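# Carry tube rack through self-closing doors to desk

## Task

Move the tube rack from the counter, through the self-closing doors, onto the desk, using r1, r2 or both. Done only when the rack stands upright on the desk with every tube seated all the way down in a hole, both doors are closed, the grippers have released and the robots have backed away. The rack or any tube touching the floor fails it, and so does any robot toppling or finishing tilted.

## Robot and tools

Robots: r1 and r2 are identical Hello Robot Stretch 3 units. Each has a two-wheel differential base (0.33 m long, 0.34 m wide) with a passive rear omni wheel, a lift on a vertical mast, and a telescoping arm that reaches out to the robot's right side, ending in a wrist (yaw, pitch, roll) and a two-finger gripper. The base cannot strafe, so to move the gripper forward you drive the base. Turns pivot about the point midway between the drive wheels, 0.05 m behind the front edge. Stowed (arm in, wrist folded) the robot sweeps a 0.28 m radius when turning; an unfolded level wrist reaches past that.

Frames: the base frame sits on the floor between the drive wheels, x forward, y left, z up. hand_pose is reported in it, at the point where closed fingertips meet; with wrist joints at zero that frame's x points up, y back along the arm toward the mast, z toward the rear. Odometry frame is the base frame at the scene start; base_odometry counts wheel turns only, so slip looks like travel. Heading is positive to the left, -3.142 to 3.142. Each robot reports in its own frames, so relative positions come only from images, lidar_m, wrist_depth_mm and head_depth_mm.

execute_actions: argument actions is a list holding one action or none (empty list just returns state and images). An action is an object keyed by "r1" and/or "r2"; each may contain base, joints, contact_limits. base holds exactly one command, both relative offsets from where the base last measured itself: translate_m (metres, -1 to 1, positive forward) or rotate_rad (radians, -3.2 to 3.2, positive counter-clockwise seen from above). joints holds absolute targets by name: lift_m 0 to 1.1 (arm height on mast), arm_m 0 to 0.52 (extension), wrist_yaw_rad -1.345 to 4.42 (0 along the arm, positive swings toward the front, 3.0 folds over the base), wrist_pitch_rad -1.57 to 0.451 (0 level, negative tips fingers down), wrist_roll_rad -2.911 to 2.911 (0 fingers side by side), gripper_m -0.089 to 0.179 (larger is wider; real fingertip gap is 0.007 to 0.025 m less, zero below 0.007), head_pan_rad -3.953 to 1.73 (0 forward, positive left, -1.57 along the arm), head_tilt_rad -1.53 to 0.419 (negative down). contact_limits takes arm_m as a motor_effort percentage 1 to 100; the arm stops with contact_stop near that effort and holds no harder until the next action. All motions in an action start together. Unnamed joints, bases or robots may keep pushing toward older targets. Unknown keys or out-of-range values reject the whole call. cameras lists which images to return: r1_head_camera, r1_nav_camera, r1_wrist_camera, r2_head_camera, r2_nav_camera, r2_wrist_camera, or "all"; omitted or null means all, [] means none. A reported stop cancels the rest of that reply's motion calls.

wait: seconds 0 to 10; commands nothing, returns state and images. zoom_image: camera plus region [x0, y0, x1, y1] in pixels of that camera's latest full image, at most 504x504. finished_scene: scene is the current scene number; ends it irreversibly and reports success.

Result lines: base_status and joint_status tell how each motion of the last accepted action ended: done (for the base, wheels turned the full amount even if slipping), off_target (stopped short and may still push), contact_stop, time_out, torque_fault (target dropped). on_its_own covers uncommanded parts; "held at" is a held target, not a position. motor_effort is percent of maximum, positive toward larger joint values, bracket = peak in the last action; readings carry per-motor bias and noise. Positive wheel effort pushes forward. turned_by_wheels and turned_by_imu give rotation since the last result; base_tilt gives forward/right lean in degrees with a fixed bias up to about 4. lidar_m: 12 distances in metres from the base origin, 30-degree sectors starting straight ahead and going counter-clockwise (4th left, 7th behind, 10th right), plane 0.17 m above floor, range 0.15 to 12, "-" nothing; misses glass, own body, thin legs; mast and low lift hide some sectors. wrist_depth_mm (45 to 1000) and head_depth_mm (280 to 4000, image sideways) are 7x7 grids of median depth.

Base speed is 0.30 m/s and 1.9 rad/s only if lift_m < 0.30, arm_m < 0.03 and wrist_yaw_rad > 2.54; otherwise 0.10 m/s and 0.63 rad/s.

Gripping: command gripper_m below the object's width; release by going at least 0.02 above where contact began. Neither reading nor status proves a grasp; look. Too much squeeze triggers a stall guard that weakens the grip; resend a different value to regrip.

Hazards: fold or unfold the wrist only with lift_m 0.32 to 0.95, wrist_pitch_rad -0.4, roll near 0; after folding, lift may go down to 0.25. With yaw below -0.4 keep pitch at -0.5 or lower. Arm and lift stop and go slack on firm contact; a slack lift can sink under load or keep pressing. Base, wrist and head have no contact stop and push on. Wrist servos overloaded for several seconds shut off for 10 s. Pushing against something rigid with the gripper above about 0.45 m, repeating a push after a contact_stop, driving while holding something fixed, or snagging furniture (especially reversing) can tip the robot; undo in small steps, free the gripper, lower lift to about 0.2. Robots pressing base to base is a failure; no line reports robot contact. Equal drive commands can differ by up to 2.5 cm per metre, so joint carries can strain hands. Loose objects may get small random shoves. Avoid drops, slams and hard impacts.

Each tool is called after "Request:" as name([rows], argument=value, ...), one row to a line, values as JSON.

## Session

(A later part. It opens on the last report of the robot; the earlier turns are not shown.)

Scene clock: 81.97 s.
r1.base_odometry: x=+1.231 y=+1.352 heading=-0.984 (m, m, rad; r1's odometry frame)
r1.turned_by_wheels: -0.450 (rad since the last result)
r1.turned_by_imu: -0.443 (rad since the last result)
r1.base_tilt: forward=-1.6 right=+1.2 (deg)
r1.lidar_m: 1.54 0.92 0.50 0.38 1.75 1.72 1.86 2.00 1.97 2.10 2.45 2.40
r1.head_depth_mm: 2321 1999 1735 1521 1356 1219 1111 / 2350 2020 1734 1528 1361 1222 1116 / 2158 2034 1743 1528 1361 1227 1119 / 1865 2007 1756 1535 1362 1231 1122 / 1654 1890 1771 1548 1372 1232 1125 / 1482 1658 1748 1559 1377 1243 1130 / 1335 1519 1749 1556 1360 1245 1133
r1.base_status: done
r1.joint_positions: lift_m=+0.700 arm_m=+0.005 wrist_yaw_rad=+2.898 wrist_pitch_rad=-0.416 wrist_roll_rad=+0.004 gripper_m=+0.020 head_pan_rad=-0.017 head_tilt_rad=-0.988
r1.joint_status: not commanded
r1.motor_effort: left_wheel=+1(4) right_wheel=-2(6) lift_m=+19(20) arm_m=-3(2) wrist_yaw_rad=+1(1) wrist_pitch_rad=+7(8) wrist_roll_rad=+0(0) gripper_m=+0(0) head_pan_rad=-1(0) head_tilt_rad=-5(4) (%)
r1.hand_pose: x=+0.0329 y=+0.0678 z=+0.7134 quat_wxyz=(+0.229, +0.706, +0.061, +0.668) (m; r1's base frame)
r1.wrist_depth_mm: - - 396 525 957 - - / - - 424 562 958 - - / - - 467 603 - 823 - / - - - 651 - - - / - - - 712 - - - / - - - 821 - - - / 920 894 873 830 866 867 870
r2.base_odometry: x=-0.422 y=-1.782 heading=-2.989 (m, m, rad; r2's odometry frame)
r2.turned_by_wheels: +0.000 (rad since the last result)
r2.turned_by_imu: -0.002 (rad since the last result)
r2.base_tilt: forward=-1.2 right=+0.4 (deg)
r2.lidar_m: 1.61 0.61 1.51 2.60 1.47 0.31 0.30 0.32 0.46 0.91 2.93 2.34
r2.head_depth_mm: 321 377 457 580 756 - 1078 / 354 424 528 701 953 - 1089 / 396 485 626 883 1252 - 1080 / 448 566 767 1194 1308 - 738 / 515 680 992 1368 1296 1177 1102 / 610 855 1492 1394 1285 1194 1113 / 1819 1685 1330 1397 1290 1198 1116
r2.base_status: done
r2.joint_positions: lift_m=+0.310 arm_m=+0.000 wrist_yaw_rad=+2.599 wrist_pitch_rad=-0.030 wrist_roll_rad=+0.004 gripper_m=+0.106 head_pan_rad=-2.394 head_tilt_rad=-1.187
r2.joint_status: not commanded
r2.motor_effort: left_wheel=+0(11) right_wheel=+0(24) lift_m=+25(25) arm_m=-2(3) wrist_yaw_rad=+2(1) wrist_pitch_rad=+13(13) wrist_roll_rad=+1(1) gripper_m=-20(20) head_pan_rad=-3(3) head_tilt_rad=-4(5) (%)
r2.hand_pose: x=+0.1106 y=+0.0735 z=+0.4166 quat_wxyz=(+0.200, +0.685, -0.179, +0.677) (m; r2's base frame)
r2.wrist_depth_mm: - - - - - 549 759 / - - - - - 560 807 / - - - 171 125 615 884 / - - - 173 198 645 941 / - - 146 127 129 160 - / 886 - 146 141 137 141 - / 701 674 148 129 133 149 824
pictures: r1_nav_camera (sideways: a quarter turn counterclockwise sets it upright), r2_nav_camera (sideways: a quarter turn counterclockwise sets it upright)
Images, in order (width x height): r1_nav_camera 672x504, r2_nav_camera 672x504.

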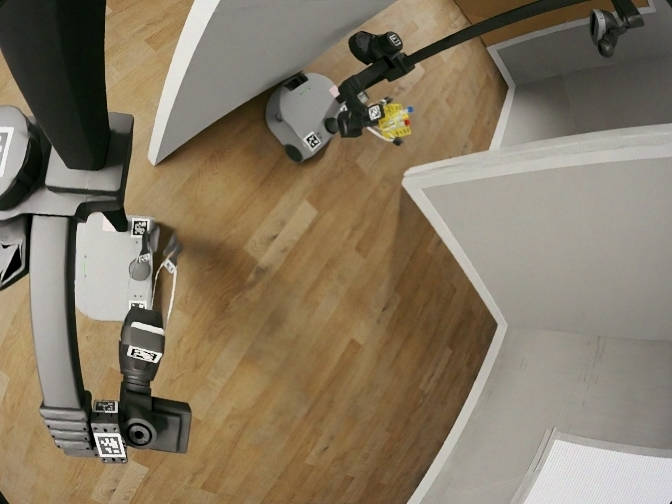

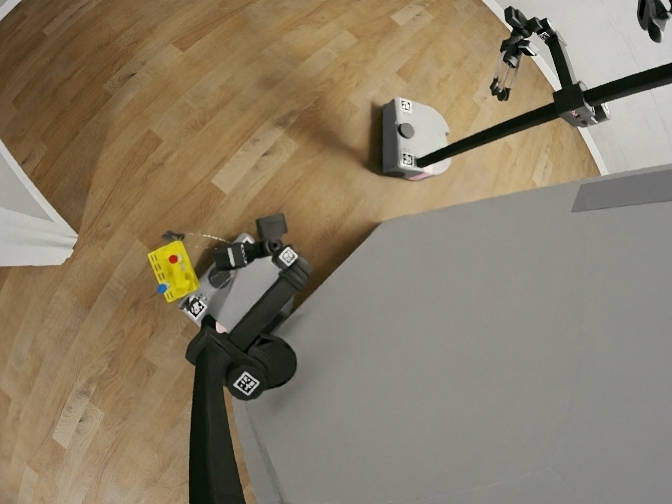

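Request:
execute_actions([
  {"r1":{"base":{"translate_m":0.27}},"r2":{"joints":{"lift_m":0.28}}},
], cameras=[])

Request:
execute_actions([
  {"r1":{"base":{"rotate_rad":0.9}}},
], cameras=[])

Request:
execute_actions([
  {"r1":{"base":{"translate_m":0.28}}},
], cameras=["r2_nav_camera","r1_nav_camera"])

Scene clock: 86.23 s.
r1.base_odometry: x=+1.380 y=+1.127 heading=-0.984 (m, m, rad; r1's odometry frame)
r1.turned_by_wheels: +0.000 (rad since the last result)
r1.turned_by_imu: +0.002 (rad since the last result)
r1.base_tilt: forward=-1.6 right=+1.2 (deg)
r1.lidar_m: 1.34 1.16 0.74 0.39 0.38 1.94 2.10 2.15 2.12 2.27 2.23 2.19
r1.head_depth_mm: 2187 2007 1726 1522 1348 1217 1110 / 2172 2027 1738 1529 1356 1224 1113 / 1859 1999 1745 1540 1361 1225 1120 / 1624 1880 1751 1538 1370 1231 1124 / 1430 1636 1733 1545 1377 1240 1123 / 1276 1442 1644 1552 1379 1240 1126 / 1157 1281 1467 1558 1387 1243 1132
r1.base_status: done
r1.joint_positions: lift_m=+0.700 arm_m=+0.005 wrist_yaw_rad=+2.898 wrist_pitch_rad=-0.416 wrist_roll_rad=+0.004 gripper_m=+0.020 head_pan_rad=-0.017 head_tilt_rad=-0.988
r1.joint_status: not commanded
r1.motor_effort: left_wheel=+1(5) right_wheel=-1(5) lift_m=+19(19) arm_m=-3(3) wrist_yaw_rad=+1(2) wrist_pitch_rad=+7(7) wrist_roll_rad=+0(0) gripper_m=+0(0) head_pan_rad=+0(1) head_tilt_rad=-5(4) (%)
r1.hand_pose: x=+0.0329 y=+0.0678 z=+0.7134 quat_wxyz=(+0.229, +0.706, +0.061, +0.668) (m; r1's base frame)
r1.wrist_depth_mm: - 375 521 848 - - - / - 401 541 887 - - - / - 430 565 872 927 - - / - 451 586 - 774 - - / - - 608 - - - - / - - 580 - - - - / 921 902 735 897 854 886 855
r2.base_odometry: x=-0.422 y=-1.782 heading=-2.989 (m, m, rad; r2's odometry frame)
r2.turned_by_wheels: +0.000 (rad since the last result)
r2.turned_by_imu: -0.001 (rad since the last result)
r2.base_tilt: forward=-1.1 right=+0.4 (deg)
r2.lidar_m: 1.62 0.61 1.50 2.60 1.48 0.29 0.28 0.28 0.37 0.68 2.93 2.34
r2.head_depth_mm: 289 325 400 521 720 1140 1074 / 301 358 451 612 856 - 1094 / 323 398 518 739 1086 - 1083 / 356 449 607 942 1302 - 766 / 396 516 736 1285 1301 1174 1107 / 447 603 929 1382 1281 1191 1112 / 511 729 1520 1265 1290 1195 1112
r2.base_status: not commanded
r2.joint_positions: lift_m=+0.280 arm_m=+0.000 wrist_yaw_rad=+2.600 wrist_pitch_rad=-0.030 wrist_roll_rad=+0.004 gripper_m=+0.106 head_pan_rad=-2.394 head_tilt_rad=-1.189
r2.joint_status: all done
r2.motor_effort: left_wheel=-5(43) right_wheel=-6(56) lift_m=+15(28) arm_m=-3(3) wrist_yaw_rad=+0(1) wrist_pitch_rad=+13(13) wrist_roll_rad=+1(1) gripper_m=-20(21) head_pan_rad=-3(3) head_tilt_rad=-5(6) (%)
r2.hand_pose: x=+0.1104 y=+0.0737 z=+0.3873 quat_wxyz=(+0.199, +0.685, -0.179, +0.677) (m; r2's base frame)
r2.wrist_depth_mm: - - - - - 543 755 / - - - - - 593 819 / - - - 170 125 616 874 / - - - 174 198 649 946 / - - 146 126 130 155 - / 847 - 146 141 138 140 960 / 666 645 147 128 133 149 767
pictures: none
No camera images: the call's "cameras" was empty. Leave "cameras" out to get every camera's image.

Scene clock: 88.60 s.
r1.base_odometry: x=+1.380 y=+1.127 heading=-0.084 (m, m, rad; r1's odometry frame)
r1.turned_by_wheels: +0.900 (rad since the last result)
r1.turned_by_imu: +0.890 (rad since the last result)
r1.base_tilt: forward=-1.5 right=+1.2 (deg)
r1.lidar_m: 0.73 0.45 0.34 1.94 1.99 2.24 2.12 2.17 2.31 2.19 1.55 1.16
r1.head_depth_mm: 2401 1999 1736 1516 1355 1218 1111 / 2405 2025 1742 1519 1354 1224 1116 / 2449 2042 1740 1527 1362 1225 1118 / 2447 2043 1731 1071 1324 1233 1119 / 2284 1104 1086 1285 1330 1235 1125 / 2465 2066 1130 1304 1296 1200 1115 / 1004 938 926 916 907 901 1090
r1.base_status: done
r1.joint_positions: lift_m=+0.700 arm_m=+0.005 wrist_yaw_rad=+2.898 wrist_pitch_rad=-0.416 wrist_roll_rad=+0.004 gripper_m=+0.020 head_pan_rad=-0.017 head_tilt_rad=-0.988
r1.joint_status: not commanded
r1.motor_effort: left_wheel=-1(3) right_wheel=+3(8) lift_m=+19(19) arm_m=-2(2) wrist_yaw_rad=+1(1) wrist_pitch_rad=+8(7) wrist_roll_rad=+0(0) gripper_m=+0(0) head_pan_rad=-1(0) head_tilt_rad=-5(5) (%)
r1.hand_pose: x=+0.0329 y=+0.0678 z=+0.7134 quat_wxyz=(+0.229, +0.706, +0.061, +0.668) (m; r1's base frame)
r1.wrist_depth_mm: - - - - 362 396 442 / - - - - 399 432 481 / - - - - 429 476 538 / - - - - 470 526 603 / - - - - 529 587 692 / - - - - 599 688 798 / 913 873 872 859 674 807 717
r2.base_odometry: x=-0.422 y=-1.782 heading=-2.989 (m, m, rad; r2's odometry frame)
r2.turned_by_wheels: +0.000 (rad since the last result)
r2.turned_by_imu: +0.000 (rad since the last result)
r2.base_tilt: forward=-1.1 right=+0.4 (deg)
r2.lidar_m: 1.62 0.61 1.50 2.60 1.48 0.29 0.28 0.28 0.37 0.73 2.92 2.35
r2.head_depth_mm: 288 325 400 520 717 1140 1078 / 301 358 452 612 857 - 1090 / 323 398 518 739 1084 - 1082 / 356 450 607 939 1304 - 765 / 397 516 734 1284 1300 1174 1112 / 447 604 929 1378 1288 1188 1117 / 512 729 1525 1364 1289 1196 1117
r2.base_status: not commanded
r2.joint_positions: lift_m=+0.280 arm_m=+0.000 wrist_yaw_rad=+2.600 wrist_pitch_rad=-0.030 wrist_roll_rad=+0.004 gripper_m=+0.106 head_pan_rad=-2.394 head_tilt_rad=-1.189
r2.joint_status: not commanded
r2.motor_effort: left_wheel=-5(5) right_wheel=-7(7) lift_m=+14(15) arm_m=-2(2) wrist_yaw_rad=+1(0) wrist_pitch_rad=+13(13) wrist_roll_rad=+1(0) gripper_m=-20(20) head_pan_rad=-3(2) head_tilt_rad=-5(5) (%)
r2.hand_pose: x=+0.1104 y=+0.0737 z=+0.3873 quat_wxyz=(+0.199, +0.685, -0.179, +0.677) (m; r2's base frame)
r2.wrist_depth_mm: - - - - - 551 750 / - - - - - 586 809 / - - - 171 125 611 871 / - - - 174 198 646 940 / - - 145 127 129 155 - / 861 - 147 142 138 140 975 / 666 640 147 129 133 149 777
pictures: none
No camera images: the call's "cameras" was empty. Leave "cameras" out to get every camera's image.

Scene clock: 92.87 s.
r1.base_odometry: x=+1.659 y=+1.103 heading=-0.084 (m, m, rad; r1's odometry frame)
r1.turned_by_wheels: +0.000 (rad since the last result)
r1.turned_by_imu: +0.002 (rad since the last result)
r1.base_tilt: forward=-1.6 right=+1.1 (deg)
r1.lidar_m: 0.46 0.46 0.33 0.31 0.33 2.54 2.40 2.45 2.29 2.18 1.12 0.91
r1.head_depth_mm: 2404 2016 1728 1516 1353 1219 1109 / 2404 2025 1734 1524 1358 1224 1111 / 2433 2033 1750 1529 1320 1227 1121 / 2444 2051 1760 1511 934 1176 1120 / 2347 709 905 926 860 1142 1129 / 2332 2067 1778 932 1210 1199 1114 / 2511 2074 1000 932 925 919 911
r1.base_status: done
r1.joint_positions: lift_m=+0.700 arm_m=+0.005 wrist_yaw_rad=+2.898 wrist_pitch_rad=-0.416 wrist_roll_rad=+0.004 gripper_m=+0.020 head_pan_rad=-0.017 head_tilt_rad=-0.988
r1.joint_status: not commanded
r1.motor_effort: left_wheel=-1(1) right_wheel=+2(8) lift_m=+19(19) arm_m=-3(3) wrist_yaw_rad=+1(2) wrist_pitch_rad=+8(8) wrist_roll_rad=+0(0) gripper_m=+0(0) head_pan_rad=-1(0) head_tilt_rad=-5(5) (%)
r1.hand_pose: x=+0.0329 y=+0.0678 z=+0.7134 quat_wxyz=(+0.229, +0.706, +0.061, +0.668) (m; r1's base frame)
r1.wrist_depth_mm: - 296 317 344 370 403 441 / - 319 339 369 401 437 488 / - 344 365 396 440 484 546 / - 372 397 433 478 533 595 / - - 427 476 535 603 523 / - - 457 538 609 658 416 / 928 892 553 588 687 737 370
r2.base_odometry: x=-0.422 y=-1.782 heading=-2.989 (m, m, rad; r2's odometry frame)
r2.turned_by_wheels: +0.000 (rad since the last result)
r2.turned_by_imu: -0.001 (rad since the last result)
r2.base_tilt: forward=-1.1 right=+0.4 (deg)
r2.lidar_m: 1.62 0.61 1.50 2.61 1.48 0.29 0.28 0.28 0.37 0.45 2.93 2.35
r2.head_depth_mm: 288 324 400 522 717 1136 1078 / 301 358 451 612 855 - 1090 / 323 398 518 741 1084 - 1081 / 356 449 608 940 1302 - 765 / 397 515 734 1278 1294 1178 1107 / 447 604 930 1373 1257 1193 1113 / 511 728 1520 1188 1153 1196 1117
r2.base_status: not commanded
r2.joint_positions: lift_m=+0.280 arm_m=+0.000 wrist_yaw_rad=+2.600 wrist_pitch_rad=-0.030 wrist_roll_rad=+0.004 gripper_m=+0.106 head_pan_rad=-2.394 head_tilt_rad=-1.189
r2.joint_status: not commanded
r2.motor_effort: left_wheel=-5(5) right_wheel=-7(7) lift_m=+16(15) arm_m=-3(2) wrist_yaw_rad=+0(0) wrist_pitch_rad=+13(13) wrist_roll_rad=+0(0) gripper_m=-20(21) head_pan_rad=-3(3) head_tilt_rad=-5(5) (%)
r2.hand_pose: x=+0.1104 y=+0.0737 z=+0.3873 quat_wxyz=(+0.199, +0.685, -0.179, +0.677) (m; r2's base frame)
r2.wrist_depth_mm: - - - - - 542 770 / - - - - - 591 801 / - - - 171 125 615 874 / - - - 173 198 642 940 / - - 145 127 130 155 - / 861 - 146 141 137 141 972 / 661 643 148 129 133 149 780
pictures: r1_nav_camera (sideways: a quarter turn counterclockwise sets it upright), r2_nav_camera (sideways: a quarter turn counterclockwise sets it upright)
Images, in order (width x height): r1_nav_camera 672x504, r2_nav_camera 672x504.

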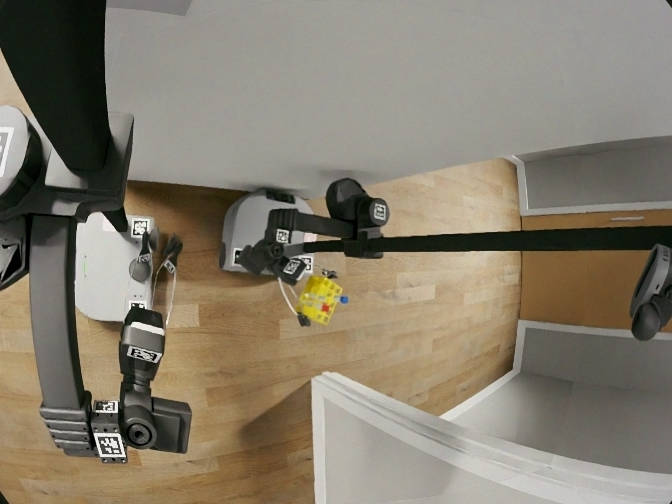

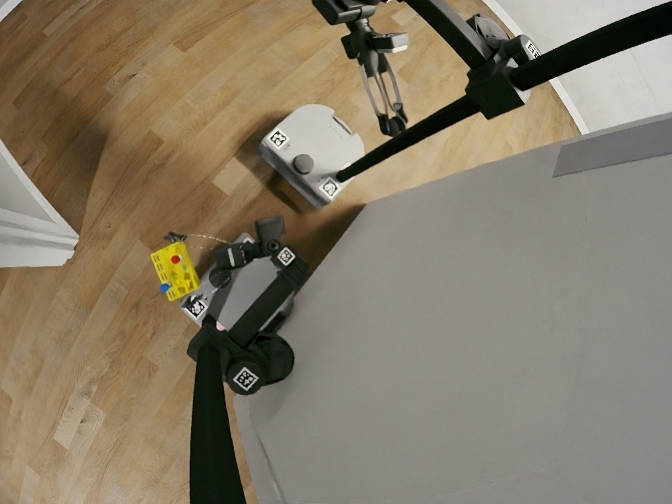

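Request:
execute_actions([
  {"r2":{"base":{"translate_m":0.12},"joints":{"wrist_yaw_rad":2.5,"head_pan_rad":0,"head_tilt_rad":-0.5}}},
], cameras=[])

Request:
execute_actions([
  {"r2":{"base":{"rotate_rad":1.7},"joints":{"wrist_yaw_rad":2.6}}},
], cameras=[])

Request:
execute_actions([
  {"r2":{"base":{"translate_m":0.72}},"r1":{"base":{"translate_m":0.15}}},
], cameras=["r2_head_camera","r1_nav_camera"])

Request:
execute_actions([
  {"r2":{"base":{"rotate_rad":1.04}},"r1":{"base":{"translate_m":0.1}}},
], cameras=[])

Scene clock: 96.87 s.
r1.base_odometry: x=+1.659 y=+1.103 heading=-0.084 (m, m, rad; r1's odometry frame)
r1.turned_by_wheels: +0.000 (rad since the last result)
r1.turned_by_imu: +0.004 (rad since the last result)
r1.base_tilt: forward=-1.6 right=+1.1 (deg)
r1.lidar_m: 0.45 0.34 0.21 0.19 0.19 2.52 2.40 2.46 2.28 2.17 1.12 0.91
r1.head_depth_mm: 2378 2010 1733 1522 1310 1215 1108 / 2422 2012 1735 1527 1298 1222 1112 / 2299 1991 1717 1474 910 1100 1118 / 2306 1952 1726 920 828 1124 1123 / 2450 2063 1769 926 1238 1204 1127 / 2483 2061 1775 1524 1165 1004 883 / 2505 2082 923 817 734 666 612
r1.base_status: not commanded
r1.joint_positions: lift_m=+0.700 arm_m=+0.005 wrist_yaw_rad=+2.900 wrist_pitch_rad=-0.417 wrist_roll_rad=+0.004 gripper_m=+0.020 head_pan_rad=-0.018 head_tilt_rad=-0.989
r1.joint_status: not commanded
r1.motor_effort: left_wheel=+0(6) right_wheel=+0(35) lift_m=+21(21) arm_m=-1(3) wrist_yaw_rad=+0(1) wrist_pitch_rad=+8(9) wrist_roll_rad=+0(0) gripper_m=+1(0) head_pan_rad=+0(0) head_tilt_rad=-5(5) (%)
r1.hand_pose: x=+0.0325 y=+0.0679 z=+0.7131 quat_wxyz=(+0.229, +0.706, +0.062, +0.668) (m; r1's base frame)
r1.wrist_depth_mm: - 191 211 236 271 317 376 / - 205 226 255 294 347 423 / - 220 242 276 323 387 479 / - 238 261 301 357 440 564 / - - 280 329 399 500 678 / - - 297 371 478 588 967 / 911 890 356 405 521 745 859
r2.base_odometry: x=-0.541 y=-1.801 heading=-2.989 (m, m, rad; r2's odometry frame)
r2.turned_by_wheels: +0.000 (rad since the last result)
r2.turned_by_imu: +0.000 (rad since the last result)
r2.base_tilt: forward=-1.2 right=+0.4 (deg)
r2.lidar_m: 1.68 0.51 0.54 2.61 1.66 0.40 0.35 0.35 0.41 0.45 2.91 2.22
r2.head_depth_mm: 1805 1971 2187 2420 1989 1551 1282 / 1790 1964 2174 2386 1984 1563 1280 / 1778 1934 2140 2353 1981 1561 1285 / 1766 1909 2113 2364 1998 1563 1287 / 1737 1908 2089 2341 1991 1558 1286 / 1718 1839 1969 1837 1729 1468 1249 / 1179 1132 1084 1050 1009 972 943
r2.base_status: done
r2.joint_positions: lift_m=+0.280 arm_m=+0.000 wrist_yaw_rad=+2.502 wrist_pitch_rad=-0.030 wrist_roll_rad=+0.004 gripper_m=+0.106 head_pan_rad=-0.007 head_tilt_rad=-0.506
r2.joint_status: all done
r2.motor_effort: left_wheel=+0(7) right_wheel=+1(11) lift_m=+15(15) arm_m=-2(2) wrist_yaw_rad=-2(4) wrist_pitch_rad=+13(13) wrist_roll_rad=+0(1) gripper_m=-19(21) head_pan_rad=+4(41) head_tilt_rad=+3(31) (%)
r2.hand_pose: x=+0.1312 y=+0.0597 z=+0.3873 quat_wxyz=(+0.232, +0.675, -0.212, +0.667) (m; r2's base frame)
r2.wrist_depth_mm: - - - - 500 711 - / - - - - 540 756 - / - - - 171 125 811 - / - - - 173 198 867 - / - - 145 127 130 155 - / 851 - 146 142 138 141 - / 659 649 147 128 132 149 776
pictures: none
No camera images: the call's "cameras" was empty. Leave "cameras" out to get every camera's image.

Scene clock: 99.40 s.
r1.base_odometry: x=+1.659 y=+1.103 heading=-0.084 (m, m, rad; r1's odometry frame)
r1.turned_by_wheels: +0.000 (rad since the last result)
r1.turned_by_imu: +0.001 (rad since the last result)
r1.base_tilt: forward=-1.6 right=+1.2 (deg)
r1.lidar_m: 0.39 0.34 0.21 0.19 0.19 2.52 2.39 2.46 2.29 2.17 1.12 0.91
r1.head_depth_mm: 2381 2007 1733 1517 930 1218 1109 / 2402 2029 1743 1530 952 1081 1118 / 2422 2035 1745 1478 834 1045 1103 / 2446 2054 1753 1040 768 1048 1122 / 352 407 499 1490 1351 1238 1126 / 2289 2062 1783 1527 1168 1001 884 / 2487 2071 921 817 733 666 612
r1.base_status: not commanded
r1.joint_positions: lift_m=+0.700 arm_m=+0.005 wrist_yaw_rad=+2.900 wrist_pitch_rad=-0.417 wrist_roll_rad=+0.004 gripper_m=+0.020 head_pan_rad=-0.018 head_tilt_rad=-0.989
r1.joint_status: not commanded
r1.motor_effort: left_wheel=+1(1) right_wheel=-1(1) lift_m=+21(20) arm_m=-1(1) wrist_yaw_rad=-1(1) wrist_pitch_rad=+8(8) wrist_roll_rad=+0(0) gripper_m=+0(0) head_pan_rad=+0(0) head_tilt_rad=-4(4) (%)
r1.hand_pose: x=+0.0325 y=+0.0679 z=+0.7131 quat_wxyz=(+0.229, +0.706, +0.062, +0.668) (m; r1's base frame)
r1.wrist_depth_mm: - 191 213 237 271 315 380 / - 205 226 255 294 349 423 / - 220 242 277 320 389 486 / - 238 260 302 356 442 563 / - - 282 329 403 497 682 / - - 296 371 472 597 971 / 920 893 357 405 517 734 321
r2.base_odometry: x=-0.541 y=-1.801 heading=-1.289 (m, m, rad; r2's odometry frame)
r2.turned_by_wheels: +1.700 (rad since the last result)
r2.turned_by_imu: +1.712 (rad since the last result)
r2.base_tilt: forward=-1.2 right=+0.4 (deg)
r2.lidar_m: 2.61 1.45 0.37 0.35 0.35 0.45 0.45 2.86 2.13 0.94 0.51 1.52
r2.head_depth_mm: 2219 2400 2639 2741 1998 1557 1284 / 2226 2414 2664 2730 1985 1554 1286 / 2221 2423 2693 2721 1993 1557 1281 / 2225 2435 2726 2759 1993 1553 1284 / 2241 2449 2696 2757 1990 1559 1284 / 2264 2464 2735 2765 1994 1561 1286 / 2264 2464 2644 2613 1995 1567 1287
r2.base_status: done
r2.joint_positions: lift_m=+0.280 arm_m=+0.000 wrist_yaw_rad=+2.598 wrist_pitch_rad=-0.030 wrist_roll_rad=+0.004 gripper_m=+0.106 head_pan_rad=-0.007 head_tilt_rad=-0.506
r2.joint_status: all done
r2.motor_effort: left_wheel=-2(7) right_wheel=+2(14) lift_m=+15(14) arm_m=-3(2) wrist_yaw_rad=+2(3) wrist_pitch_rad=+13(13) wrist_roll_rad=+1(1) gripper_m=-20(21) head_pan_rad=+3(4) head_tilt_rad=+2(3) (%)
r2.hand_pose: x=+0.1108 y=+0.0734 z=+0.3873 quat_wxyz=(+0.200, +0.685, -0.180, +0.677) (m; r2's base frame)
r2.wrist_depth_mm: 307 344 395 466 - - - / 316 352 403 473 - - - / 317 357 412 170 126 - - / 324 369 416 173 198 - - / 333 368 145 126 130 159 - / 338 - 146 142 139 141 - / 338 391 148 129 132 149 782
pictures: none
No camera images: the call's "cameras" was empty. Leave "cameras" out to get every camera's image.

Scene clock: 103.50 s.
r1.base_odometry: x=+1.809 y=+1.091 heading=-0.084 (m, m, rad; r1's odometry frame)
r1.turned_by_wheels: +0.000 (rad since the last result)
r1.turned_by_imu: +0.002 (rad since the last result)
r1.base_tilt: forward=-1.5 right=+1.2 (deg)
r1.lidar_m: 0.97 0.37 0.23 0.20 0.20 0.24 2.55 2.61 2.28 2.17 0.90 0.79
r1.head_depth_mm: 2378 1996 1733 1517 1352 1220 1109 / 2423 2023 1729 1498 1354 1220 1114 / 2440 2020 1495 1406 1362 1225 1122 / 2448 2041 1108 1418 1370 1234 1120 / 2323 1976 1699 1541 1366 1232 1127 / 2473 2062 1781 1548 1315 1100 946 / 2515 2082 1785 943 809 721 653
r1.base_status: done
r1.joint_positions: lift_m=+0.700 arm_m=+0.005 wrist_yaw_rad=+2.900 wrist_pitch_rad=-0.417 wrist_roll_rad=+0.004 gripper_m=+0.020 head_pan_rad=-0.018 head_tilt_rad=-0.989
r1.joint_status: not commanded
r1.motor_effort: left_wheel=+0(6) right_wheel=-3(6) lift_m=+20(21) arm_m=-1(1) wrist_yaw_rad=+0(0) wrist_pitch_rad=+8(9) wrist_roll_rad=+0(0) gripper_m=+0(0) head_pan_rad=+0(0) head_tilt_rad=-4(4) (%)
r1.hand_pose: x=+0.0325 y=+0.0679 z=+0.7131 quat_wxyz=(+0.229, +0.706, +0.062, +0.668) (m; r1's base frame)
r1.wrist_depth_mm: - 200 220 251 289 339 415 / - 214 237 270 315 377 469 / - 229 254 291 344 420 544 / - 247 272 316 381 477 - / 226 - 294 347 434 547 - / 244 - 311 390 508 647 - / 262 283 372 429 556 818 873
r2.base_odometry: x=-0.341 y=-2.492 heading=-1.289 (m, m, rad; r2's odometry frame)
r2.turned_by_wheels: +0.000 (rad since the last result)
r2.turned_by_imu: +0.004 (rad since the last result)
r2.base_tilt: forward=-1.2 right=+0.4 (deg)
r2.lidar_m: 1.88 1.41 1.06 1.03 0.54 0.58 1.01 0.62 0.56 1.06 1.12 1.56
r2.head_depth_mm: 1573 1729 1892 2106 1974 1563 1276 / 1586 1735 1913 2121 1996 1559 1282 / 1588 1739 1921 2123 1984 1560 1289 / 1594 1745 1923 2150 1997 1563 1283 / 1601 1760 1925 2173 1992 1565 1281 / 1607 1764 1942 2169 1984 1565 1288 / 1620 1761 1960 2197 1984 1556 1291
r2.base_status: done
r2.joint_positions: lift_m=+0.280 arm_m=+0.000 wrist_yaw_rad=+2.598 wrist_pitch_rad=-0.030 wrist_roll_rad=+0.004 gripper_m=+0.106 head_pan_rad=-0.007 head_tilt_rad=-0.506
r2.joint_status: not commanded
r2.motor_effort: left_wheel=-2(6) right_wheel=+2(13) lift_m=+15(15) arm_m=-2(2) wrist_yaw_rad=+1(1) wrist_pitch_rad=+13(13) wrist_roll_rad=+0(1) gripper_m=-21(20) head_pan_rad=+3(4) head_tilt_rad=+4(2) (%)
r2.hand_pose: x=+0.1107 y=+0.0735 z=+0.3873 quat_wxyz=(+0.200, +0.685, -0.180, +0.677) (m; r2's base frame)
r2.wrist_depth_mm: 817 878 - - - - - / 834 912 - - - - - / 846 919 - 170 125 - - / 868 956 - 174 198 - - / 901 946 145 127 130 160 - / 855 - 146 141 139 140 - / 660 646 147 128 132 149 784
pictures: r1_nav_camera (sideways: a quarter turn counterclockwise sets it upright), r2_head_camera (sideways: a quarter turn clockwise sets it upright)
Images, in order (width x height): r1_nav_camera 672x504, r2_head_camera 896x504.

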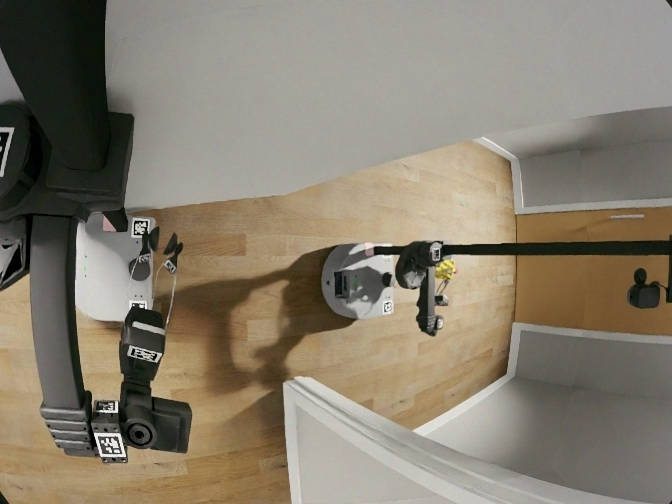

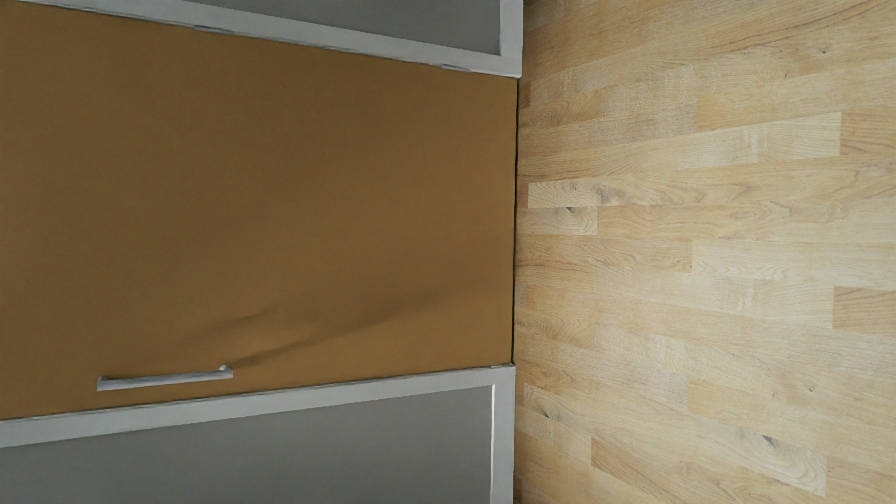

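Scene clock: 105.57 s.
r1.base_odometry: x=+1.909 y=+1.083 heading=-0.084 (m, m, rad; r1's odometry frame)
r1.turned_by_wheels: +0.000 (rad since the last result)
r1.turned_by_imu: +0.001 (rad since the last result)
r1.base_tilt: forward=-1.6 right=+1.2 (deg)
r1.lidar_m: 0.79 0.40 0.23 0.20 0.20 0.24 2.65 2.72 2.27 2.16 0.73 0.71
r1.head_depth_mm: 2402 2002 1731 1519 1348 1217 1111 / 2398 2028 1438 1422 1353 1224 1113 / 2299 1294 1030 1357 1363 1226 1117 / 2392 1991 1253 1451 1368 1231 1123 / 2454 2057 1708 1544 1371 1236 1127 / 2468 2065 1776 1556 1372 1178 984 / 2506 2081 1790 1547 874 763 677
r1.base_status: done
r1.joint_positions: lift_m=+0.700 arm_m=+0.005 wrist_yaw_rad=+2.900 wrist_pitch_rad=-0.417 wrist_roll_rad=+0.004 gripper_m=+0.020 head_pan_rad=-0.018 head_tilt_rad=-0.989
r1.joint_status: not commanded
r1.motor_effort: left_wheel=+0(6) right_wheel=-2(7) lift_m=+21(21) arm_m=-1(2) wrist_yaw_rad=+0(0) wrist_pitch_rad=+9(8) wrist_roll_rad=+0(1) gripper_m=+0(0) head_pan_rad=+0(1) head_tilt_rad=-4(4) (%)
r1.hand_pose: x=+0.0325 y=+0.0679 z=+0.7131 quat_wxyz=(+0.229, +0.706, +0.062, +0.668) (m; r1's base frame)
r1.wrist_depth_mm: - 202 226 258 301 361 486 / - 216 240 276 328 398 576 / - 232 259 300 360 447 - / - 251 277 326 396 507 - / 225 - 296 356 450 601 - / 243 - 314 403 537 758 - / 263 284 377 441 587 866 877
r2.base_odometry: x=-0.341 y=-2.492 heading=-0.249 (m, m, rad; r2's odometry frame)
r2.turned_by_wheels: +1.040 (rad since the last result)
r2.turned_by_imu: +1.048 (rad since the last result)
r2.base_tilt: forward=-1.2 right=+0.4 (deg)
r2.lidar_m: 1.06 1.03 0.53 0.58 1.01 0.62 0.56 1.06 1.11 1.55 1.89 1.42
r2.head_depth_mm: 1139 1265 1418 1627 1848 1560 1285 / 1072 1183 1321 1491 1712 1559 1279 / 1013 1112 1229 1383 1568 1555 1285 / 959 1049 1150 1281 1450 1550 1286 / 910 991 1088 1196 1350 1471 1282 / 868 940 1029 1128 1251 1403 1286 / 831 894 973 1062 1170 1307 1288
r2.base_status: done
r2.joint_positions: lift_m=+0.280 arm_m=+0.000 wrist_yaw_rad=+2.598 wrist_pitch_rad=-0.030 wrist_roll_rad=+0.004 gripper_m=+0.106 head_pan_rad=-0.007 head_tilt_rad=-0.506
r2.joint_status: not commanded
r2.motor_effort: left_wheel=-1(7) right_wheel=+3(14) lift_m=+15(15) arm_m=-2(3) wrist_yaw_rad=+1(2) wrist_pitch_rad=+13(12) wrist_roll_rad=+1(1) gripper_m=-22(20) head_pan_rad=+3(3) head_tilt_rad=+1(2) (%)
r2.hand_pose: x=+0.1107 y=+0.0735 z=+0.3873 quat_wxyz=(+0.200, +0.685, -0.180, +0.677) (m; r2's base frame)
r2.wrist_depth_mm: 637 584 547 670 938 858 762 / 676 593 560 676 972 864 765 / 690 616 584 171 125 885 784 / 708 634 592 173 198 894 794 / 747 654 145 127 130 160 809 / 772 - 146 141 138 141 805 / 661 643 148 129 133 149 770
pictures: none
No camera images: the call's "cameras" was empty. Leave "cameras" out to get every camera's image.

Request:
execute_actions([
  {"r2":{"base":{"translate_m":0.77}},"r1":{"base":{"translate_m":0.88},"joints":{"lift_m":0.31}}},
], cameras=[])

Request:
execute_actions([
  {"r2":{"base":{"rotate_rad":-1.09}},"r1":{"joints":{"lift_m":0.28}}},
], cameras=["r1_nav_camera"])

Scene clock: 115.63 s.
r1.base_odometry: x=+2.785 y=+1.009 heading=-0.084 (m, m, rad; r1's odometry frame)
r1.turned_by_wheels: +0.000 (rad since the last result)
r1.turned_by_imu: +0.007 (rad since the last result)
r1.base_tilt: forward=-1.6 right=+1.2 (deg)
r1.lidar_m: 1.97 1.51 0.71 1.01 0.48 0.35 0.33 0.34 0.45 0.87 1.11 1.47
r1.head_depth_mm: 1912 1998 1727 1513 1349 1220 1111 / 1916 2024 1741 1521 1359 1222 1112 / 1913 2041 1755 1531 1363 1226 1114 / 1906 2026 1753 1543 1366 1230 1120 / 1900 2054 1768 1544 1378 1237 1123 / 1895 2062 1771 1550 1380 1239 1130 / 1889 2078 1782 1563 1381 1191 1135
r1.base_status: done
r1.joint_positions: lift_m=+0.310 arm_m=+0.005 wrist_yaw_rad=+2.900 wrist_pitch_rad=-0.417 wrist_roll_rad=+0.004 gripper_m=+0.020 head_pan_rad=-0.018 head_tilt_rad=-0.989
r1.joint_status: all done
r1.motor_effort: left_wheel=-1(5) right_wheel=+1(21) lift_m=+19(19) arm_m=-1(2) wrist_yaw_rad=+0(0) wrist_pitch_rad=+8(8) wrist_roll_rad=+0(0) gripper_m=+0(0) head_pan_rad=+0(0) head_tilt_rad=-4(4) (%)
r1.hand_pose: x=+0.0325 y=+0.0679 z=+0.3232 quat_wxyz=(+0.229, +0.706, +0.062, +0.668) (m; r1's base frame)
r1.wrist_depth_mm: - 861 917 - - - - / - 916 - - - - - / - - - 964 680 - - / 440 873 830 753 646 758 786 / 454 - 668 685 654 634 639 / 484 - 583 546 562 546 536 / 483 479 - 491 462 469 466
r2.base_odometry: x=+0.405 y=-2.682 heading=-0.249 (m, m, rad; r2's odometry frame)
r2.turned_by_wheels: +0.000 (rad since the last result)
r2.turned_by_imu: +0.003 (rad since the last result)
r2.base_tilt: forward=-1.1 right=+0.4 (deg)
r2.lidar_m: 0.36 0.35 0.36 0.51 0.71 0.70 0.71 1.74 1.83 1.57 1.20 0.48
r2.head_depth_mm: 348 386 434 496 577 690 860 / 328 362 404 456 524 617 748 / 310 340 377 423 480 557 661 / 295 321 354 393 443 507 594 / 286 304 333 368 411 466 538 / - 291 315 346 384 431 492 / - 284 299 326 360 401 453
r2.base_status: done
r2.joint_positions: lift_m=+0.280 arm_m=+0.000 wrist_yaw_rad=+2.598 wrist_pitch_rad=-0.030 wrist_roll_rad=+0.004 gripper_m=+0.106 head_pan_rad=-0.007 head_tilt_rad=-0.506
r2.joint_status: not commanded
r2.motor_effort: left_wheel=-2(6) right_wheel=+2(12) lift_m=+15(14) arm_m=-3(3) wrist_yaw_rad=+1(1) wrist_pitch_rad=+13(13) wrist_roll_rad=+1(1) gripper_m=-21(20) head_pan_rad=+3(3) head_tilt_rad=+2(2) (%)
r2.hand_pose: x=+0.1107 y=+0.0735 z=+0.3873 quat_wxyz=(+0.200, +0.685, -0.180, +0.677) (m; r2's base frame)
r2.wrist_depth_mm: 601 589 466 389 337 295 261 / 613 600 480 396 342 300 267 / 627 621 494 170 125 305 270 / 646 640 501 174 198 312 273 / 641 677 145 127 130 160 278 / 646 - 146 141 139 141 278 / 624 646 147 129 133 149 278
pictures: none
No camera images: the call's "cameras" was empty. Leave "cameras" out to get every camera's image.

Scene clock: 117.53 s.
r1.base_odometry: x=+2.785 y=+1.009 heading=-0.084 (m, m, rad; r1's odometry frame)
r1.turned_by_wheels: +0.000 (rad since the last result)
r1.turned_by_imu: +0.001 (rad since the last result)
r1.base_tilt: forward=-1.5 right=+1.2 (deg)
r1.lidar_m: 1.97 1.50 0.77 1.01 0.48 0.35 0.33 0.34 0.45 0.87 1.11 1.48
r1.head_depth_mm: 1909 2010 1733 1516 1350 1216 1106 / 1916 2021 1744 1514 1352 1225 1109 / 1913 2026 1748 1529 1355 1230 1115 / 1897 2036 1755 1541 1367 1229 1121 / 1900 2061 1771 1545 1369 1235 1124 / 1902 2066 1773 1543 1374 1241 1129 / 1896 2055 1780 1560 1382 1240 1132
r1.base_status: not commanded
r1.joint_positions: lift_m=+0.280 arm_m=+0.005 wrist_yaw_rad=+2.900 wrist_pitch_rad=-0.417 wrist_roll_rad=+0.004 gripper_m=+0.020 head_pan_rad=-0.018 head_tilt_rad=-0.989
r1.joint_status: all done
r1.motor_effort: left_wheel=-1(1) right_wheel=+1(1) lift_m=+19(24) arm_m=-1(1) wrist_yaw_rad=+0(0) wrist_pitch_rad=+8(8) wrist_roll_rad=+0(0) gripper_m=+0(1) head_pan_rad=+0(1) head_tilt_rad=-4(4) (%)
r1.hand_pose: x=+0.0325 y=+0.0679 z=+0.2932 quat_wxyz=(+0.229, +0.706, +0.062, +0.668) (m; r1's base frame)
r1.wrist_depth_mm: - 863 898 - - - - / - 910 - - - - - / - 965 - 693 670 967 942 / 442 796 778 725 706 738 734 / 452 - 631 637 612 604 600 / 484 - 544 515 525 514 502 / 458 - - 453 432 438 436
r2.base_odometry: x=+0.405 y=-2.682 heading=-1.339 (m, m, rad; r2's odometry frame)
r2.turned_by_wheels: -1.090 (rad since the last result)
r2.turned_by_imu: -1.099 (rad since the last result)
r2.base_tilt: forward=-1.1 right=+0.4 (deg)
r2.lidar_m: 1.41 0.50 0.36 0.35 0.36 0.49 0.70 0.72 0.70 1.74 1.80 1.59
r2.head_depth_mm: 1280 1396 1539 1710 1866 1560 1284 / 1275 1391 1544 1706 1877 1556 1284 / 1270 1394 1537 1704 1867 1566 1283 / 1276 1396 1537 1703 1872 1562 1288 / 1275 1394 1532 1702 1856 1555 1287 / 1273 1373 1496 1539 1523 1456 1259 / 1029 1025 1026 1019 1013 1015 1011
r2.base_status: done
r2.joint_positions: lift_m=+0.280 arm_m=+0.000 wrist_yaw_rad=+2.598 wrist_pitch_rad=-0.030 wrist_roll_rad=+0.004 gripper_m=+0.106 head_pan_rad=-0.007 head_tilt_rad=-0.506
r2.joint_status: not commanded
r2.motor_effort: left_wheel=+1(7) right_wheel=-2(9) lift_m=+15(15) arm_m=-3(3) wrist_yaw_rad=+1(1) wrist_pitch_rad=+13(13) wrist_roll_rad=+1(1) gripper_m=-21(21) head_pan_rad=+3(4) head_tilt_rad=+0(3) (%)
r2.hand_pose: x=+0.1107 y=+0.0735 z=+0.3873 quat_wxyz=(+0.200, +0.685, -0.180, +0.677) (m; r2's base frame)
r2.wrist_depth_mm: 308 339 379 436 504 618 763 / 311 345 391 443 528 632 802 / 317 355 400 170 126 669 861 / 327 364 406 174 198 696 923 / 335 361 145 127 130 160 948 / 340 - 146 141 139 141 955 / 341 383 147 129 132 148 766
pictures: r1_nav_camera (sideways: a quarter turn counterclockwise sets it upright)
Images, in order (width x height): r1_nav_camera 672x504.

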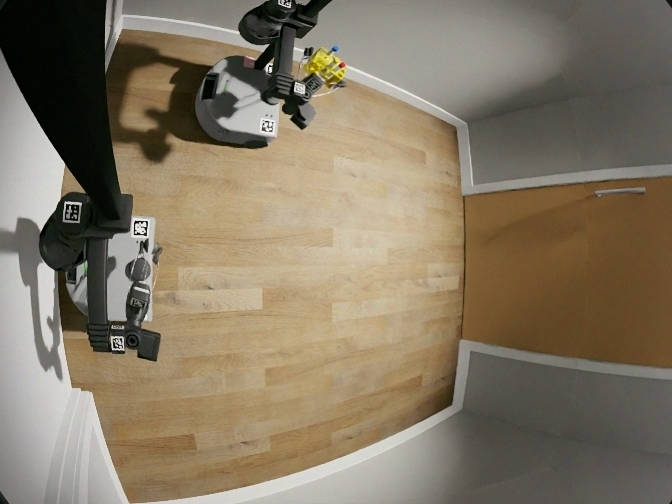

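Request:
execute_actions(actions=[])

Request:
execute_actions([
  {"r1":{"base":{"translate_m":0.65}}},
], cameras=[])

Request:
execute_actions([
  {"r1":{"base":{"rotate_rad":0.52},"joints":{"lift_m":0.5}}},
], cameras=["r1_nav_camera","r2_nav_camera"])

Scene clock: 117.90 s.
r1.base_odometry: x=+2.785 y=+1.009 heading=-0.084 (m, m, rad; r1's odometry frame)
r1.turned_by_wheels: +0.000 (rad since the last result)
r1.turned_by_imu: +0.000 (rad since the last result)
r1.base_tilt: forward=-1.6 right=+1.2 (deg)
r1.lidar_m: 1.97 1.50 0.77 1.01 0.48 0.35 0.33 0.34 0.45 0.87 1.11 1.48
r1.head_depth_mm: 1925 2013 1728 1515 1353 1222 1111 / 1912 2018 1745 1521 1352 1220 1118 / 1911 2039 1742 1536 1364 1226 1115 / 1898 2050 1759 1532 1370 1231 1124 / 1903 2064 1762 1537 1374 1236 1124 / 1908 2070 1780 1552 1379 1244 1127 / 1889 2071 1772 1552 1383 1240 1131
r1.base_status: not commanded
r1.joint_positions: lift_m=+0.280 arm_m=+0.005 wrist_yaw_rad=+2.900 wrist_pitch_rad=-0.417 wrist_roll_rad=+0.004 gripper_m=+0.020 head_pan_rad=-0.018 head_tilt_rad=-0.989
r1.joint_status: all done
r1.motor_effort: left_wheel=-1(1) right_wheel=+1(1) lift_m=+18(24) arm_m=-2(1) wrist_yaw_rad=+0(0) wrist_pitch_rad=+8(8) wrist_roll_rad=+0(0) gripper_m=+0(1) head_pan_rad=+0(1) head_tilt_rad=-4(4) (%)
r1.hand_pose: x=+0.0325 y=+0.0679 z=+0.2932 quat_wxyz=(+0.229, +0.706, +0.062, +0.668) (m; r1's base frame)
r1.wrist_depth_mm: - 860 918 - - - - / - 925 - - - - - / - 971 - 693 678 955 947 / 444 797 786 711 715 738 736 / 458 - 630 648 616 605 603 / 479 - 538 519 524 506 502 / 459 - - 452 432 438 436
r2.base_odometry: x=+0.405 y=-2.682 heading=-1.339 (m, m, rad; r2's odometry frame)
r2.turned_by_wheels: +0.000 (rad since the last result)
r2.turned_by_imu: +0.000 (rad since the last result)
r2.base_tilt: forward=-1.2 right=+0.4 (deg)
r2.lidar_m: 1.41 0.50 0.36 0.35 0.36 0.49 0.70 0.72 0.70 1.74 1.81 1.59
r2.head_depth_mm: 1275 1390 1541 1720 1865 1560 1280 / 1274 1395 1544 1702 1867 1557 1279 / 1273 1397 1530 1711 1866 1564 1285 / 1277 1387 1538 1711 1862 1563 1283 / 1278 1399 1538 1710 1867 1556 1285 / 1272 1372 1496 1534 1526 1454 1261 / 1029 1027 1022 1021 1015 1014 1007
r2.base_status: done
r2.joint_positions: lift_m=+0.280 arm_m=+0.000 wrist_yaw_rad=+2.598 wrist_pitch_rad=-0.030 wrist_roll_rad=+0.004 gripper_m=+0.106 head_pan_rad=-0.007 head_tilt_rad=-0.506
r2.joint_status: not commanded
r2.motor_effort: left_wheel=+1(7) right_wheel=-1(9) lift_m=+15(15) arm_m=-3(3) wrist_yaw_rad=+1(1) wrist_pitch_rad=+13(13) wrist_roll_rad=+1(1) gripper_m=-21(21) head_pan_rad=+2(4) head_tilt_rad=+1(3) (%)
r2.hand_pose: x=+0.1107 y=+0.0735 z=+0.3873 quat_wxyz=(+0.200, +0.685, -0.180, +0.677) (m; r2's base frame)
r2.wrist_depth_mm: 307 340 381 436 509 607 759 / 313 345 389 444 527 636 808 / 317 352 396 170 126 666 848 / 327 362 405 174 198 690 910 / 334 362 145 126 130 160 956 / 342 - 146 141 138 140 950 / 342 390 148 129 132 149 782
pictures: r1_head_camera (sideways: a quarter turn clockwise sets it upright), r1_nav_camera (sideways: a quarter turn counterclockwise sets it upright), r1_wrist_camera, r2_head_camera (sideways: a quarter turn clockwise sets it upright), r2_nav_camera (sideways: a quarter turn counterclockwise sets it upright), r2_wrist_camera
Images, in order (width x height): r1_head_camera 896x504, r1_nav_camera 672x504, r1_wrist_camera 644x364, r2_head_camera 896x504, r2_nav_camera 672x504, r2_wrist_camera 644x364.

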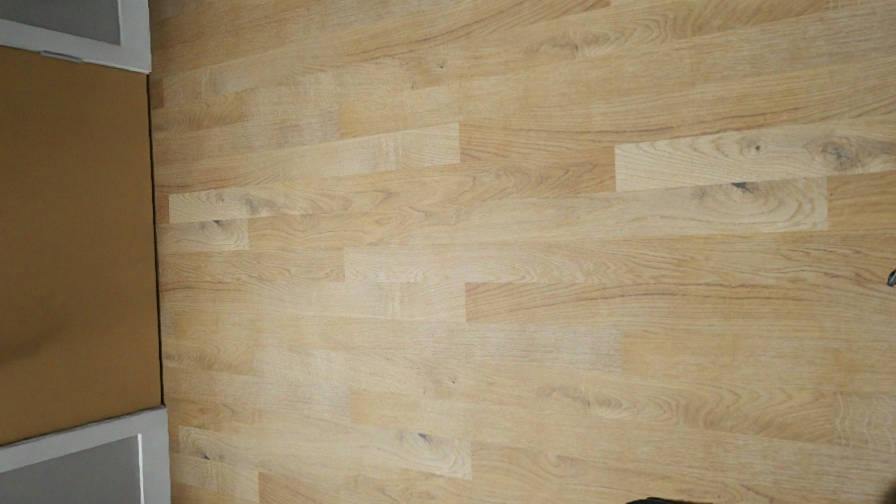

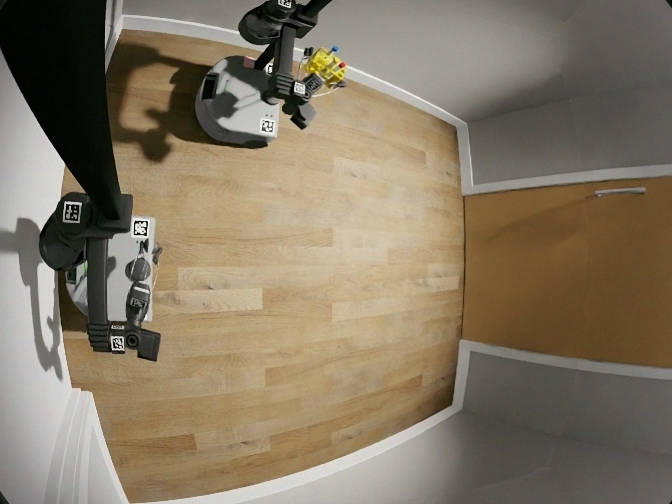

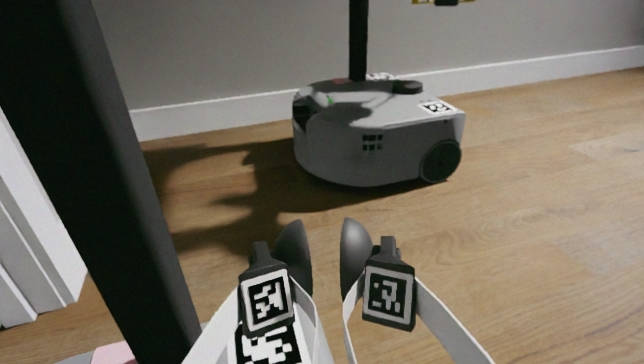

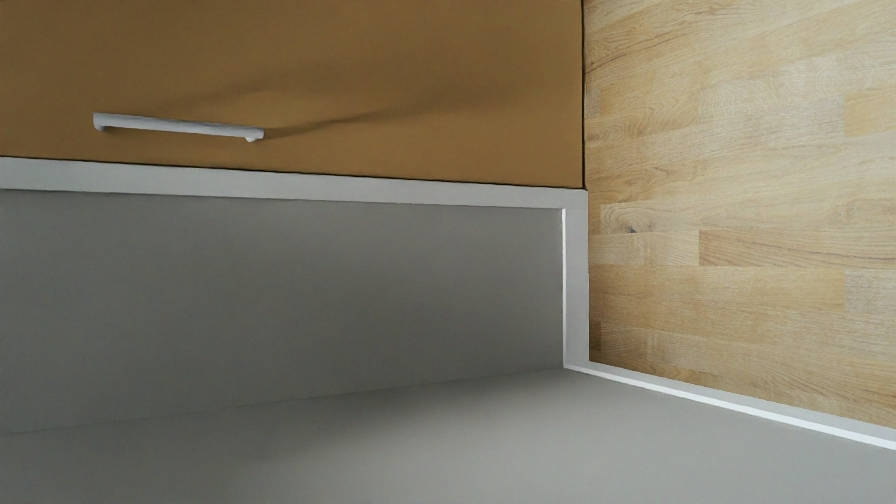

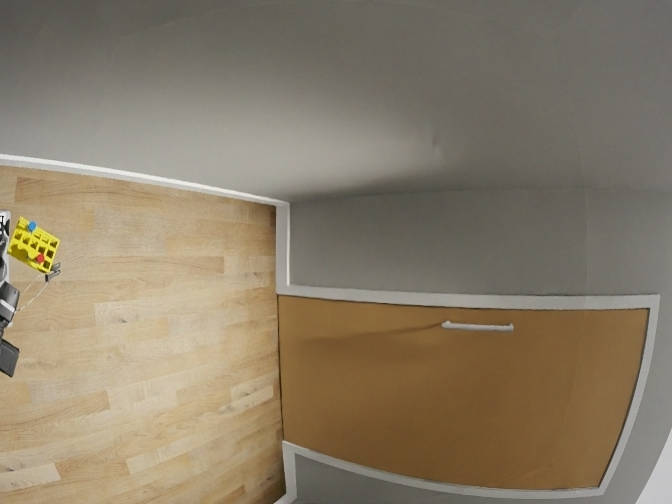

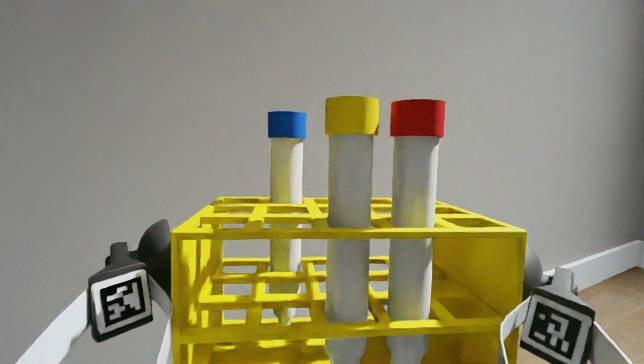

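Scene clock: 121.70 s.
r1.base_odometry: x=+3.433 y=+0.955 heading=-0.084 (m, m, rad; r1's odometry frame)
r1.turned_by_wheels: +0.000 (rad since the last result)
r1.turned_by_imu: +0.004 (rad since the last result)
r1.base_tilt: forward=-1.6 right=+1.2 (deg)
r1.lidar_m: 1.32 1.36 1.09 1.04 0.69 1.00 0.98 1.01 1.11 1.06 1.09 1.39
r1.head_depth_mm: 1271 1490 1688 1520 1350 1215 1112 / 1268 1492 1707 1525 1359 1224 1112 / 1267 1489 1709 1531 1360 1228 1118 / 1265 1487 1702 1538 1373 1230 1125 / 1259 1486 1696 1544 1374 1236 1121 / 1259 1479 1703 1545 1378 1243 1131 / 1258 1476 1708 1562 1384 1244 1134
r1.base_status: done
r1.joint_positions: lift_m=+0.280 arm_m=+0.005 wrist_yaw_rad=+2.900 wrist_pitch_rad=-0.417 wrist_roll_rad=+0.004 gripper_m=+0.020 head_pan_rad=-0.018 head_tilt_rad=-0.989
r1.joint_status: not commanded
r1.motor_effort: left_wheel=-1(4) right_wheel=+1(10) lift_m=+20(19) arm_m=-1(1) wrist_yaw_rad=+0(0) wrist_pitch_rad=+8(8) wrist_roll_rad=+0(0) gripper_m=+1(0) head_pan_rad=+0(0) head_tilt_rad=-4(4) (%)
r1.hand_pose: x=+0.0325 y=+0.0679 z=+0.2932 quat_wxyz=(+0.229, +0.706, +0.062, +0.668) (m; r1's base frame)
r1.wrist_depth_mm: - 889 960 - - - - / - 940 - - - - - / - - - - - 959 938 / 525 782 776 774 752 749 735 / 566 - 625 638 617 607 595 / 532 - 547 516 527 507 498 / 457 - - 450 432 440 434
r2.base_odometry: x=+0.405 y=-2.682 heading=-1.339 (m, m, rad; r2's odometry frame)
r2.turned_by_wheels: +0.000 (rad since the last result)
r2.turned_by_imu: -0.001 (rad since the last result)
r2.base_tilt: forward=-1.1 right=+0.4 (deg)
r2.lidar_m: 1.41 0.50 0.36 0.35 0.36 0.49 0.70 0.72 1.08 0.55 0.55 1.59
r2.head_depth_mm: 1279 1390 1542 1723 1859 1563 1278 / 1277 1399 1527 1709 1863 1559 1282 / 1278 1395 1542 1709 1862 1566 1279 / 1273 1394 1535 1705 1868 1560 1281 / 1271 1393 1536 1703 1867 1558 1287 / 1273 1373 1498 1527 1528 1458 1259 / 1030 1025 1021 1021 1018 1018 1009
r2.base_status: not commanded
r2.joint_positions: lift_m=+0.280 arm_m=+0.000 wrist_yaw_rad=+2.598 wrist_pitch_rad=-0.030 wrist_roll_rad=+0.004 gripper_m=+0.106 head_pan_rad=-0.007 head_tilt_rad=-0.506
r2.joint_status: not commanded
r2.motor_effort: left_wheel=+0(1) right_wheel=-1(2) lift_m=+15(15) arm_m=-3(3) wrist_yaw_rad=+2(0) wrist_pitch_rad=+12(13) wrist_roll_rad=+0(0) gripper_m=-21(21) head_pan_rad=+3(3) head_tilt_rad=+2(2) (%)
r2.hand_pose: x=+0.1107 y=+0.0735 z=+0.3873 quat_wxyz=(+0.200, +0.685, -0.180, +0.677) (m; r2's base frame)
r2.wrist_depth_mm: 309 338 381 434 513 614 761 / 316 345 390 442 526 633 808 / 319 354 399 170 126 671 861 / 327 361 403 173 198 691 896 / 334 362 146 127 130 160 971 / 342 - 146 141 139 141 953 / 342 387 148 129 132 149 781
pictures: none
No camera images: the call's "cameras" was empty. Leave "cameras" out to get every camera's image.

Scene clock: 124.53 s.
r1.base_odometry: x=+3.433 y=+0.955 heading=+0.436 (m, m, rad; r1's odometry frame)
r1.turned_by_wheels: +0.520 (rad since the last result)
r1.turned_by_imu: +0.513 (rad since the last result)
r1.base_tilt: forward=-1.6 right=+1.1 (deg)
r1.lidar_m: 1.36 1.09 1.04 0.69 1.00 0.98 1.00 1.11 1.05 1.09 1.39 1.33
r1.head_depth_mm: 1248 1434 1649 1519 1349 1218 1110 / 1311 1521 1693 1528 1352 1221 1111 / 1380 1616 1738 1535 1361 1226 1117 / 1448 1728 1753 1532 1363 1233 1122 / 1546 1827 1765 1541 1366 1243 1125 / 1492 1664 1736 1546 1381 1240 1131 / 1316 1446 1597 1562 1385 1250 1128
r1.base_status: done
r1.joint_positions: lift_m=+0.500 arm_m=+0.005 wrist_yaw_rad=+2.900 wrist_pitch_rad=-0.417 wrist_roll_rad=+0.004 gripper_m=+0.020 head_pan_rad=-0.018 head_tilt_rad=-0.989
r1.joint_status: all done
r1.motor_effort: left_wheel=-1(7) right_wheel=+2(10) lift_m=+31(35) arm_m=-1(2) wrist_yaw_rad=+0(1) wrist_pitch_rad=+8(8) wrist_roll_rad=+0(0) gripper_m=+1(0) head_pan_rad=+0(0) head_tilt_rad=-4(4) (%)
r1.hand_pose: x=+0.0325 y=+0.0679 z=+0.5125 quat_wxyz=(+0.229, +0.706, +0.062, +0.668) (m; r1's base frame)
r1.wrist_depth_mm: - - 795 - 929 884 858 / - - 595 764 - 968 914 / - - - - - - - / 894 - 888 - - - - / 911 - 790 894 926 906 909 / 811 - 823 790 804 773 757 / 698 678 666 668 660 669 656
r2.base_odometry: x=+0.405 y=-2.682 heading=-1.339 (m, m, rad; r2's odometry frame)
r2.turned_by_wheels: +0.000 (rad since the last result)
r2.turned_by_imu: +0.000 (rad since the last result)
r2.base_tilt: forward=-1.2 right=+0.4 (deg)
r2.lidar_m: 1.40 0.50 0.36 0.35 0.36 0.49 0.70 0.72 1.08 0.58 0.68 1.59
r2.head_depth_mm: 1277 1393 1539 1721 1863 1555 1281 / 1275 1396 1537 1711 1856 1556 1279 / 1274 1399 1531 1713 1865 1560 1283 / 1271 1390 1535 1708 1869 1564 1283 / 1277 1391 1539 1708 1865 1562 1285 / 1273 1374 1486 1533 1521 1461 1260 / 1030 1024 1023 1019 1017 1014 1009
r2.base_status: not commanded
r2.joint_positions: lift_m=+0.280 arm_m=+0.000 wrist_yaw_rad=+2.598 wrist_pitch_rad=-0.030 wrist_roll_rad=+0.004 gripper_m=+0.106 head_pan_rad=-0.007 head_tilt_rad=-0.506
r2.joint_status: not commanded
r2.motor_effort: left_wheel=+1(1) right_wheel=-1(1) lift_m=+15(15) arm_m=-3(3) wrist_yaw_rad=+1(1) wrist_pitch_rad=+13(13) wrist_roll_rad=+0(1) gripper_m=-20(20) head_pan_rad=+3(3) head_tilt_rad=+2(2) (%)
r2.hand_pose: x=+0.1107 y=+0.0735 z=+0.3873 quat_wxyz=(+0.200, +0.685, -0.180, +0.677) (m; r2's base frame)
r2.wrist_depth_mm: 311 337 382 435 507 603 762 / 312 344 391 444 522 637 803 / 320 353 399 170 125 666 849 / 327 365 405 173 199 692 897 / 334 360 145 126 130 160 971 / 339 - 146 142 139 140 946 / 341 387 147 129 133 149 784
pictures: r1_nav_camera (sideways: a quarter turn counterclockwise sets it upright), r2_nav_camera (sideways: a quarter turn counterclockwise sets it upright)
Images, in order (width x height): r1_nav_camera 672x504, r2_nav_camera 672x504.

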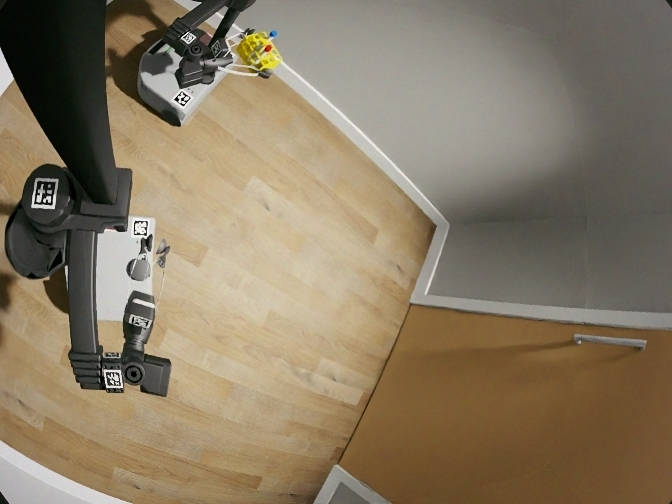

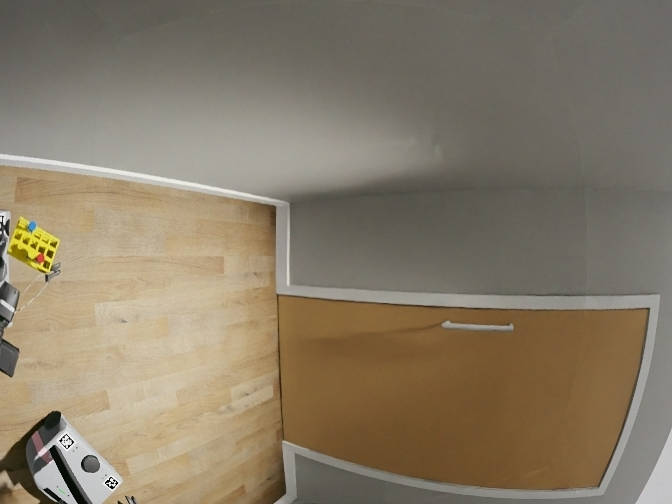

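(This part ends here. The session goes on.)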